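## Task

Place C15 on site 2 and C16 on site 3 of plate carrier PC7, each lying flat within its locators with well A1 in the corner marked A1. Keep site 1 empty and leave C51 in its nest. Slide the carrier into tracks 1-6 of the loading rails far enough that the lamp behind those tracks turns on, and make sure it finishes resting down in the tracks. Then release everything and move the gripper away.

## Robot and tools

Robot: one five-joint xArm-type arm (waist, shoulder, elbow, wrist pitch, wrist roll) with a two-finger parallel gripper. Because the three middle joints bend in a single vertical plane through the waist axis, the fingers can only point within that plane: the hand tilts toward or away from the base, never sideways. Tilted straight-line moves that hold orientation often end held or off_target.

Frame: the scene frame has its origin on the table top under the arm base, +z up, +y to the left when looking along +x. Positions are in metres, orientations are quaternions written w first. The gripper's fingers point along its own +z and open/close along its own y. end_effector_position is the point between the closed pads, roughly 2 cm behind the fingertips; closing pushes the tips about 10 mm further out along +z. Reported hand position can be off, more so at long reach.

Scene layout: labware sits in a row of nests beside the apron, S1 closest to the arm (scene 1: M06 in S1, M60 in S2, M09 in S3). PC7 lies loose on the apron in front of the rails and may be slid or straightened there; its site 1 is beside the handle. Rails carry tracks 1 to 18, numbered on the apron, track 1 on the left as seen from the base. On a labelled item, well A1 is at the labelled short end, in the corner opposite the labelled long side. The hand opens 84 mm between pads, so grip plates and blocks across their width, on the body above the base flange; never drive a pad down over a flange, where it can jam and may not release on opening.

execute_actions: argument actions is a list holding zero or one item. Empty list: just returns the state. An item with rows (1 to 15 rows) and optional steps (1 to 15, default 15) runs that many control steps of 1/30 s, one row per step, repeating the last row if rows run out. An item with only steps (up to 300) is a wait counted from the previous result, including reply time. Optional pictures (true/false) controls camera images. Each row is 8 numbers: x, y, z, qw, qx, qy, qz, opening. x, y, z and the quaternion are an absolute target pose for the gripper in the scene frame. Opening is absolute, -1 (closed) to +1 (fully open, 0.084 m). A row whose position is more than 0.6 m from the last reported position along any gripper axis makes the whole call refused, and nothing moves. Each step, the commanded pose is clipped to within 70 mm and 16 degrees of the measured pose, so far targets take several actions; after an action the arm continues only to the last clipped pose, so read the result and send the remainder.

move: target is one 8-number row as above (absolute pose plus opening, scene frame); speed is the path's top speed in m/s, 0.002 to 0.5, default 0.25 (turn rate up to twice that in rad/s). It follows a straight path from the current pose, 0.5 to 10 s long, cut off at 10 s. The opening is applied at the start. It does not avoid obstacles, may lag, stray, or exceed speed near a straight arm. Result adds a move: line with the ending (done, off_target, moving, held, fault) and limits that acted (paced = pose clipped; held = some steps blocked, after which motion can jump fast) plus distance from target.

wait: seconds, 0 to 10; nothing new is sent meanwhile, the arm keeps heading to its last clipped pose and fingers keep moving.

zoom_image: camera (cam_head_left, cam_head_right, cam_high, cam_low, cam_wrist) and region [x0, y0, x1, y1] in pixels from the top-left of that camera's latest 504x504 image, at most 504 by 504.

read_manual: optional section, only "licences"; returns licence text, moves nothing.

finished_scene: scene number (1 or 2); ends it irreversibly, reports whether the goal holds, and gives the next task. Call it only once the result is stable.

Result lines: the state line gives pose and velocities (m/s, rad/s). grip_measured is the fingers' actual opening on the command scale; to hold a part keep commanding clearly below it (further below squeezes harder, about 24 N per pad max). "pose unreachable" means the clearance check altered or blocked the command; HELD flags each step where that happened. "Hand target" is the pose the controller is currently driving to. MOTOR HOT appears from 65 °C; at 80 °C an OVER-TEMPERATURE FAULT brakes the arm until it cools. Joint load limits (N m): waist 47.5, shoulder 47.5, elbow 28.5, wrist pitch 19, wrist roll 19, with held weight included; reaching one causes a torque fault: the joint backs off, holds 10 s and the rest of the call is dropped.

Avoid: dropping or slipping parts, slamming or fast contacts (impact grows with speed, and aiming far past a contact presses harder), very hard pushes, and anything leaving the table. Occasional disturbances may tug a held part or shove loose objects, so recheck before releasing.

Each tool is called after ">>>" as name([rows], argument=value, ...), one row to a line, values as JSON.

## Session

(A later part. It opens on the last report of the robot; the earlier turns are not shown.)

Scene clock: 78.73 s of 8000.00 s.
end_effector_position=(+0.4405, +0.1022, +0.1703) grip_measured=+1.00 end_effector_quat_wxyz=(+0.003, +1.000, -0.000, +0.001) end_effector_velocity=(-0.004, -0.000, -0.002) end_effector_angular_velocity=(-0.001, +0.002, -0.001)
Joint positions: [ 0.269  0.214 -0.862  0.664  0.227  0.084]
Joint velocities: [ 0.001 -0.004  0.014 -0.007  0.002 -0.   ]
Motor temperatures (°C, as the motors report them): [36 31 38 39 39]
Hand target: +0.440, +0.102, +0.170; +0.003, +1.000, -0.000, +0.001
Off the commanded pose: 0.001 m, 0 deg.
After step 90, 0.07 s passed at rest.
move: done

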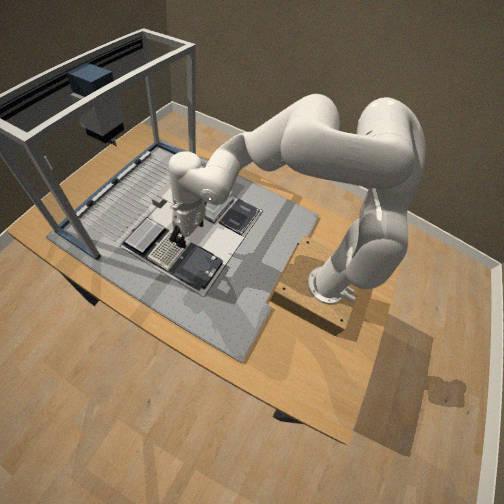

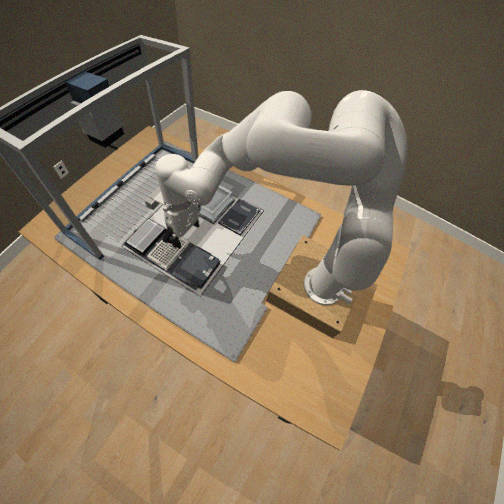

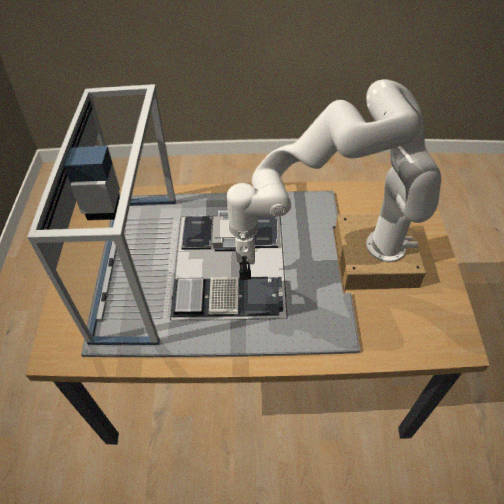

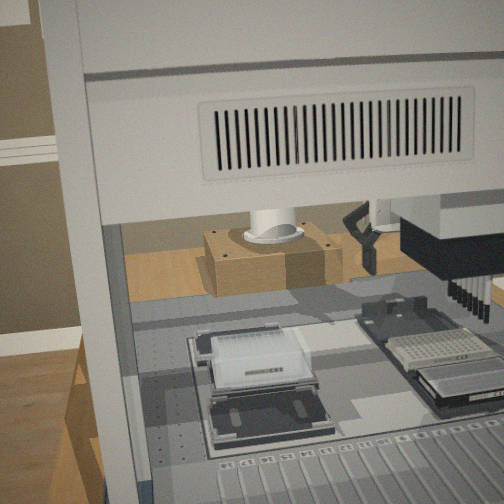

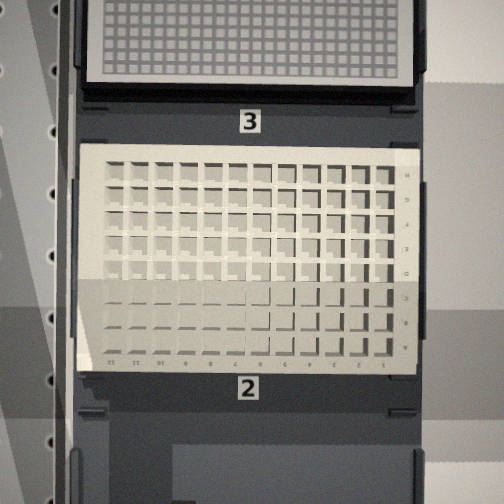

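Seated.

>>> move(target=[0.30,0.134,0.13,0,1,0,0,1])

>>> move(target=[0.30,0.134,0.062,0,1,0,0,1], speed=0.08)

>>> move(target=[0.385,0.134,0.062,0,1,0,0,1], speed=0.02)

>>> move(target=[0.512,0.134,0.062,0,1,0,0,1], speed=0.04)

>>> move(target=[0.529,0.134,0.062,0,1,0,0,1], speed=0.008)

Scene clock: 82.93 s of 8000.00 s.
end_effector_position=(+0.3006, +0.1341, +0.1303) grip_measured=+1.00 end_effector_quat_wxyz=(+0.004, +1.000, -0.000, +0.002) end_effector_velocity=(-0.004, -0.000, -0.002) end_effector_angular_velocity=(-0.001, +0.003, -0.001)
Joint positions: [ 0.461 -0.017 -0.396  0.427  0.419  0.084]
Joint velocities: [ 0.004 -0.004  0.01  -0.003  0.005 -0.   ]
Motor temperatures (°C, as the motors report them): [36 31 38 39 39]
Hand target: +0.300, +0.134, +0.130; +0.004, +1.000, -0.000, +0.002
Off the commanded pose: 0.001 m, 1 deg.
After step 90, 0.10 s passed at rest.
move: done

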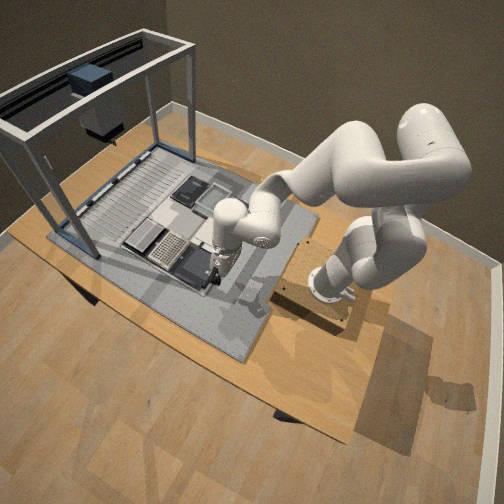

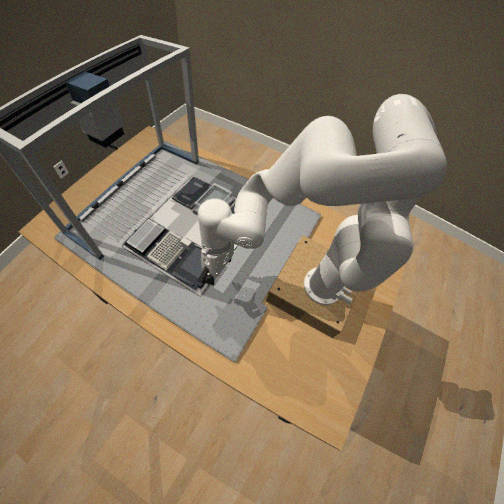

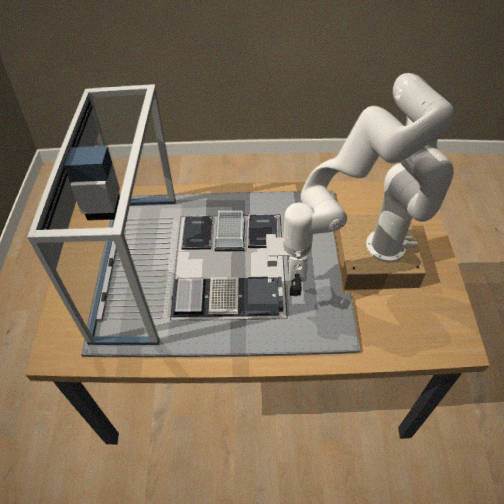

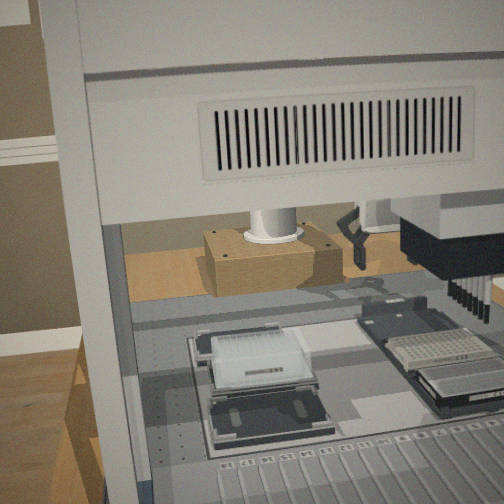

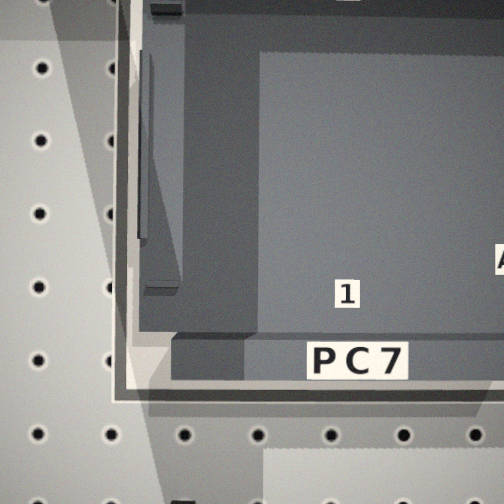

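Scene clock: 84.20 s of 8000.00 s.
end_effector_position=(+0.3002, +0.1341, +0.0623) grip_measured=+1.00 end_effector_quat_wxyz=(+0.004, +1.000, +0.000, +0.002) end_effector_velocity=(-0.000, -0.000, -0.001) end_effector_angular_velocity=(-0.000, +0.001, +0.000)
Joint positions: [ 0.464  0.262 -0.419  0.171  0.421  0.084]
Joint velocities: [-0.     0.005 -0.001 -0.004 -0.     0.   ]
Motor temperatures (°C, as the motors report them): [36 31 38 39 39]
Hand target: +0.300, +0.134, +0.062; +0.004, +1.000, -0.000, +0.002
Off the commanded pose: 0.000 m, 1 deg.
move: done

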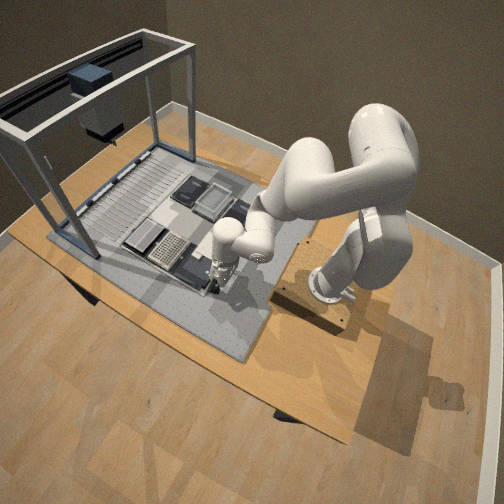

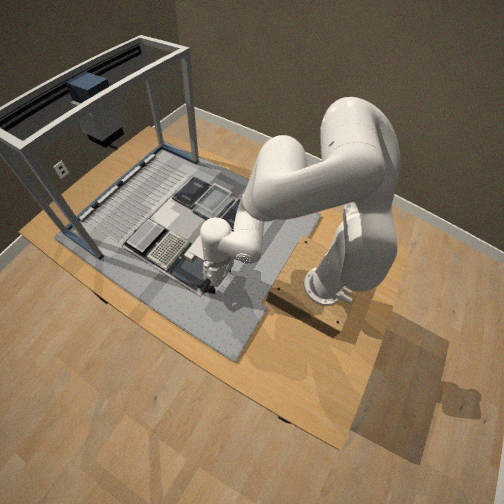

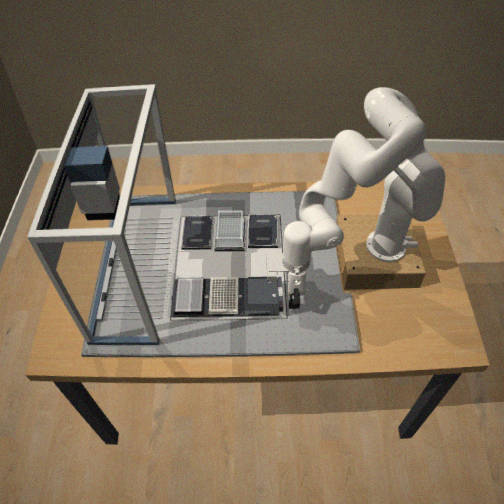

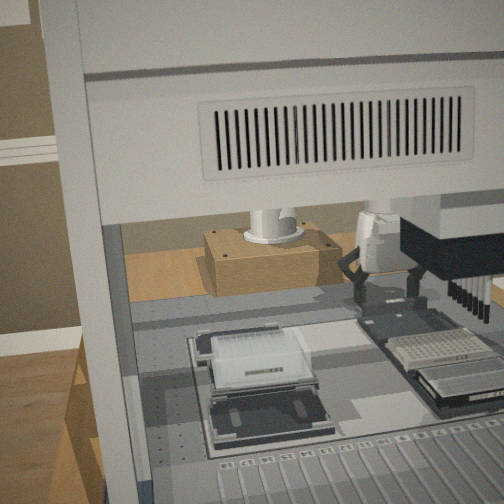

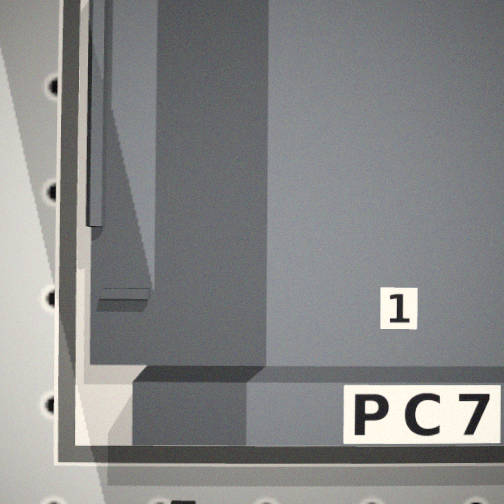

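Scene clock: 88.70 s of 8000.00 s.
end_effector_position=(+0.3849, +0.1339, +0.0620) grip_measured=+1.00 end_effector_quat_wxyz=(+0.004, +1.000, +0.000, +0.001) end_effector_velocity=(+0.000, +0.000, -0.000) end_effector_angular_velocity=(-0.001, +0.002, +0.001)
Joint positions: [ 0.378  0.411 -0.7    0.304  0.336  0.084]
Joint velocities: [-0.     0.003 -0.004  0.004 -0.001  0.   ]
Motor temperatures (°C, as the motors report them): [36 31 38 39 39]
Hand target: +0.385, +0.134, +0.062; +0.004, +1.000, +0.000, +0.001
Off the commanded pose: 0.000 m, 0 deg.
move: done

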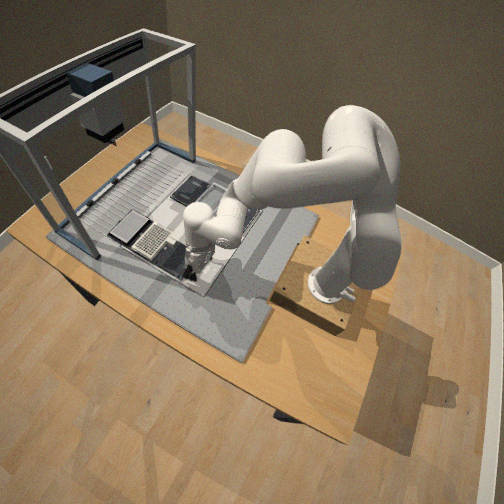

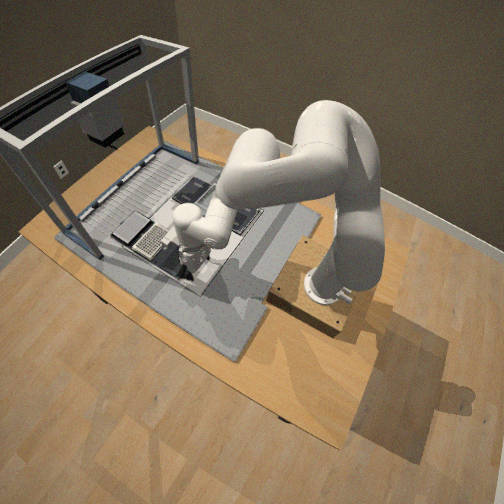

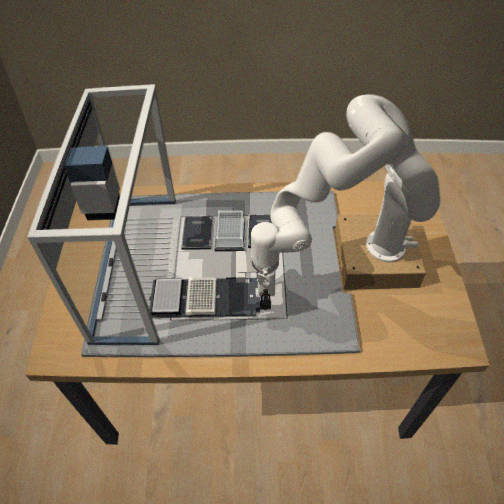

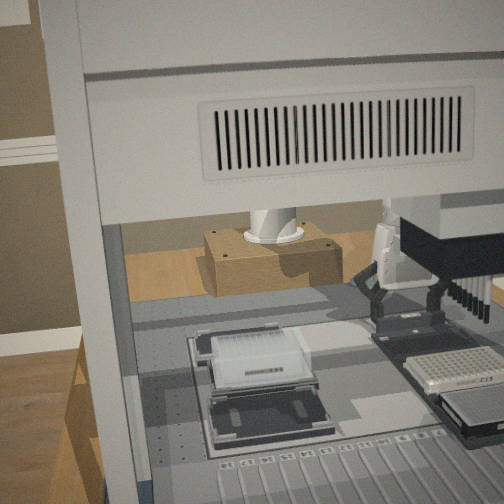

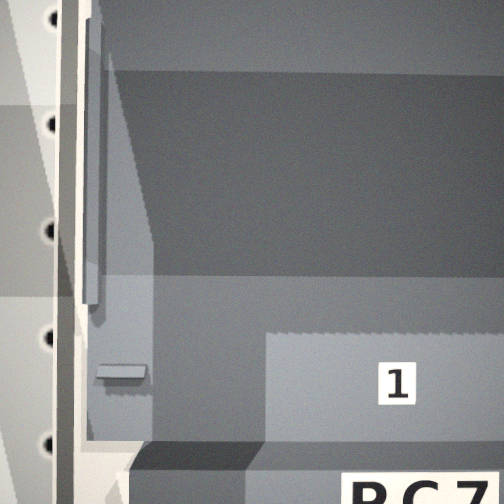

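Scene clock: 92.20 s of 8000.00 s.
end_effector_position=(+0.5118, +0.1338, +0.0619) grip_measured=+1.00 end_effector_quat_wxyz=(+0.003, +1.000, -0.000, +0.001) end_effector_velocity=(+0.000, +0.000, -0.001) end_effector_angular_velocity=(-0.001, +0.002, +0.001)
Joint positions: [ 0.299  0.671 -1.191  0.536  0.256  0.084]
Joint velocities: [ 0.     0.003 -0.005  0.003 -0.001  0.   ]
Motor temperatures (°C, as the motors report them): [36 31 38 39 39]
Hand target: +0.512, +0.134, +0.062; +0.003, +1.000, +0.000, +0.001
Off the commanded pose: 0.000 m, 0 deg.
move: done

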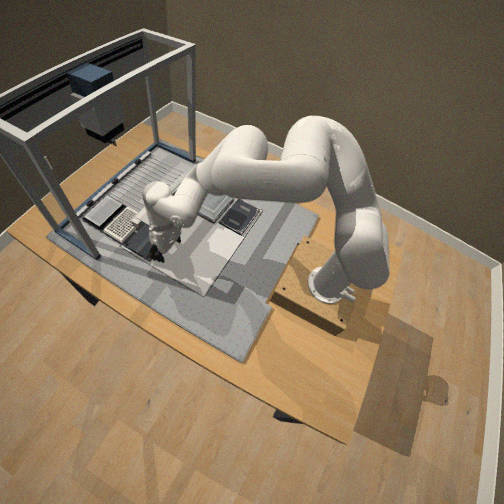

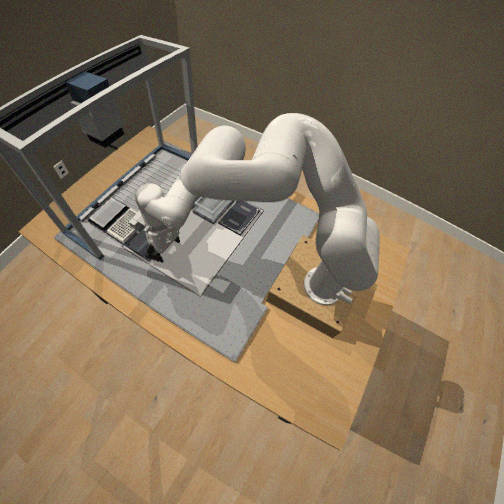

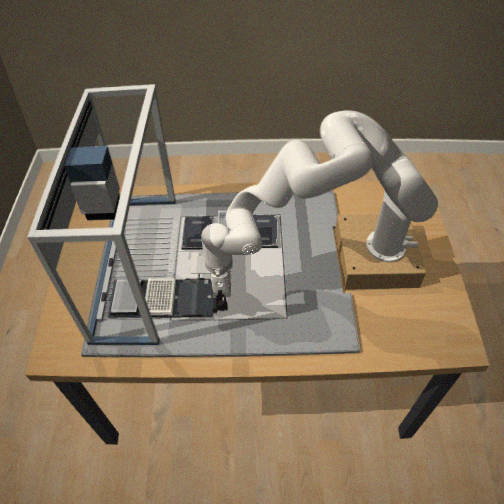

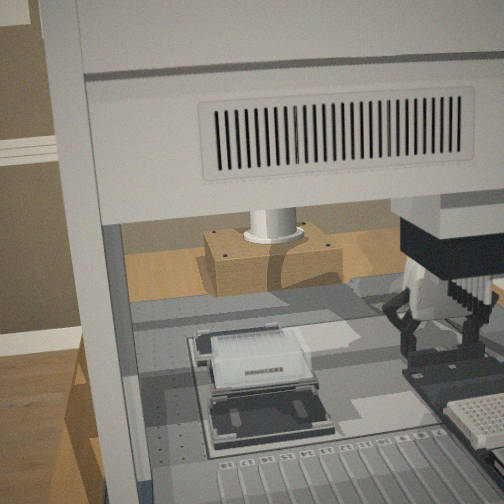

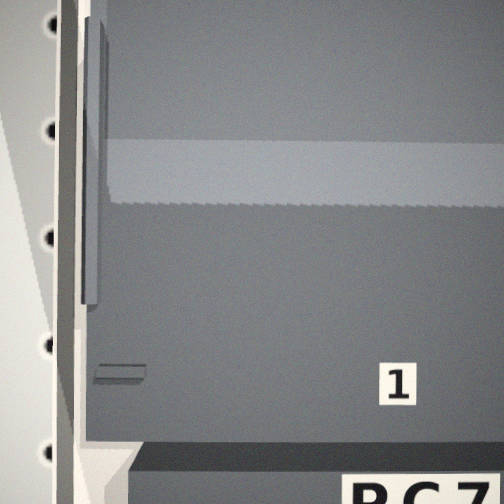

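Scene clock: 94.57 s of 8000.00 s.
end_effector_position=(+0.5277, +0.1340, +0.0614) grip_measured=+1.00 end_effector_quat_wxyz=(+0.004, +1.000, +0.000, -0.001) end_effector_velocity=(+0.001, +0.000, -0.000) end_effector_angular_velocity=(+0.000, -0.002, +0.000)
Joint positions: [ 0.292  0.711 -1.265  0.574  0.249  0.084]
Joint velocities: [-0.     0.004 -0.005 -0.    -0.001  0.   ]
Motor temperatures (°C, as the motors report them): [36 31 38 39 39]
Hand target: +0.529, +0.134, +0.062; +0.003, +1.000, +0.000, +0.001
Off the commanded pose: 0.001 m, 0 deg.
move: done

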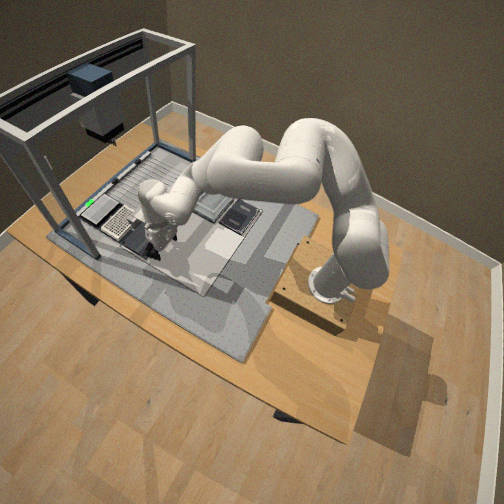

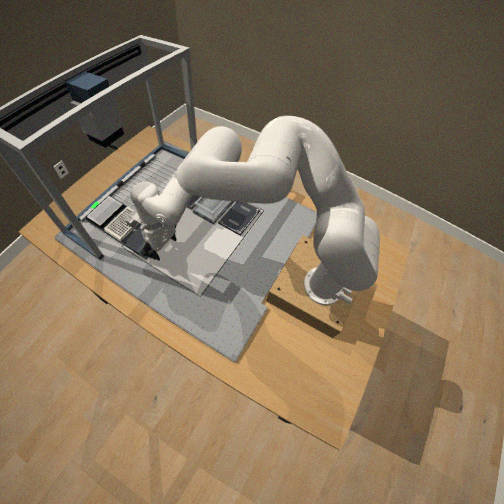

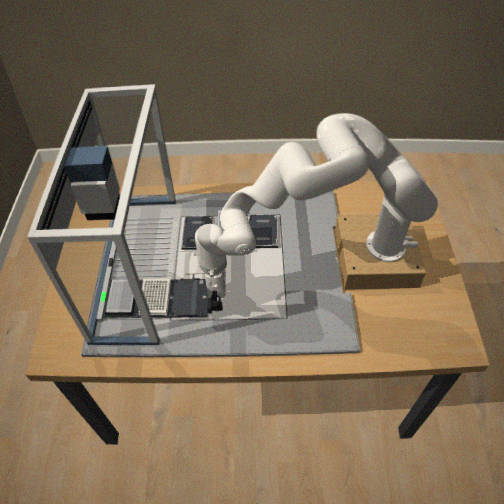

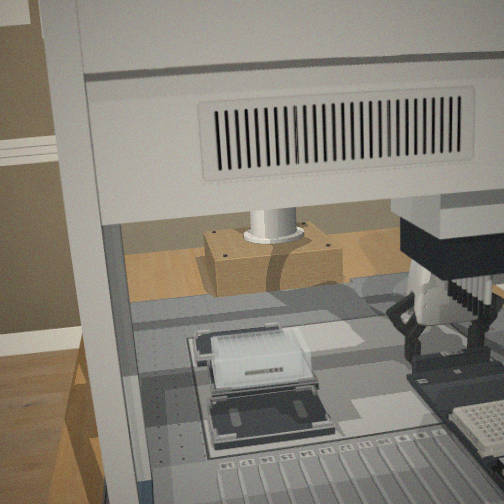

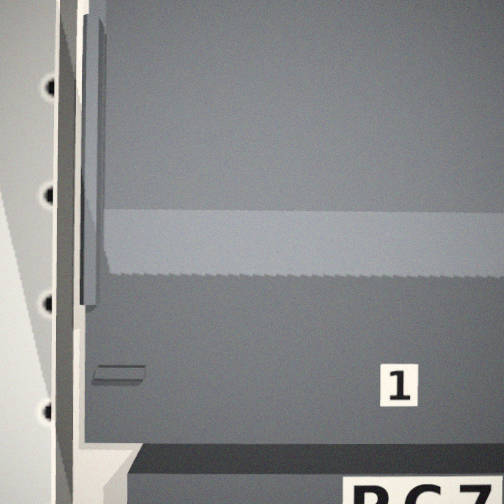

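>>> move(target=[0.35,0.134,0.15,0,1,0,0,1])

>>> finished_scene(scene=2)

Scene clock: 99.53 s of 8000.00 s.
end_effector_position=(+0.3501, +0.1342, +0.1499) grip_measured=+1.00 end_effector_quat_wxyz=(+0.004, +1.000, -0.000, +0.001) end_effector_velocity=(-0.001, +0.000, +0.001) end_effector_angular_velocity=(+0.000, -0.001, -0.001)
Joint positions: [ 0.407  0.049 -0.564  0.53   0.365  0.084]
Joint velocities: [ 0.001 -0.006  0.004  0.001  0.002  0.   ]
Motor temperatures (°C, as the motors report them): [36 31 40 40 39]
Hand target: +0.350, +0.134, +0.150; +0.004, +1.000, -0.000, +0.002
Off the commanded pose: 0.000 m, 0 deg.
After step 90, 0.57 s passed at rest.
move: done

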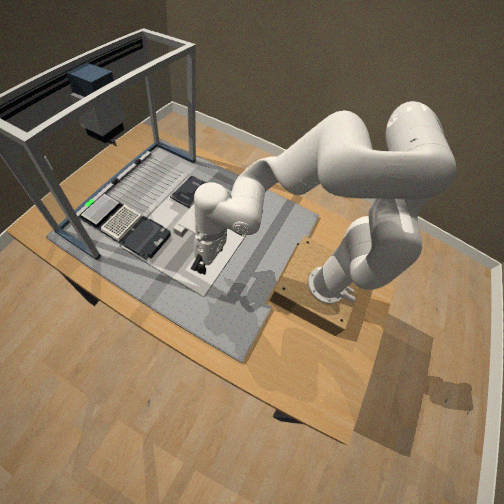

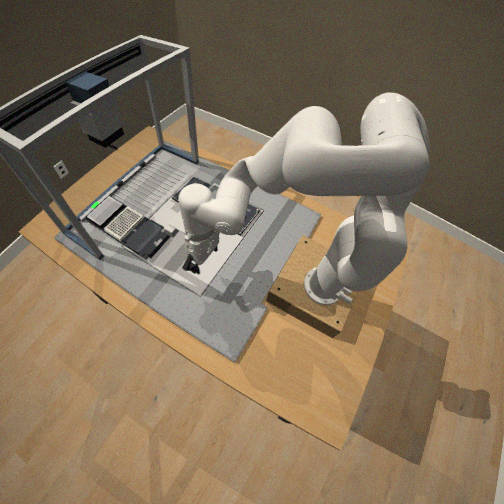

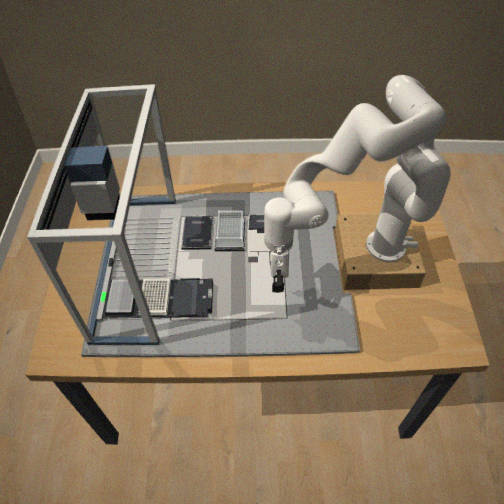

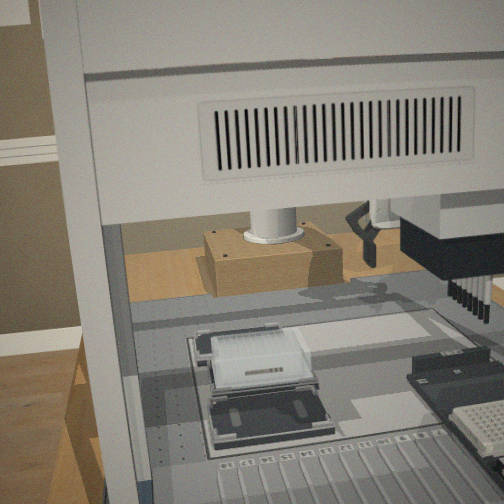

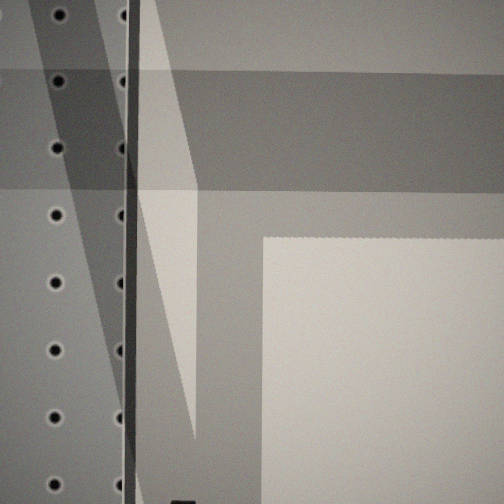

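The scene is finished: the task was done.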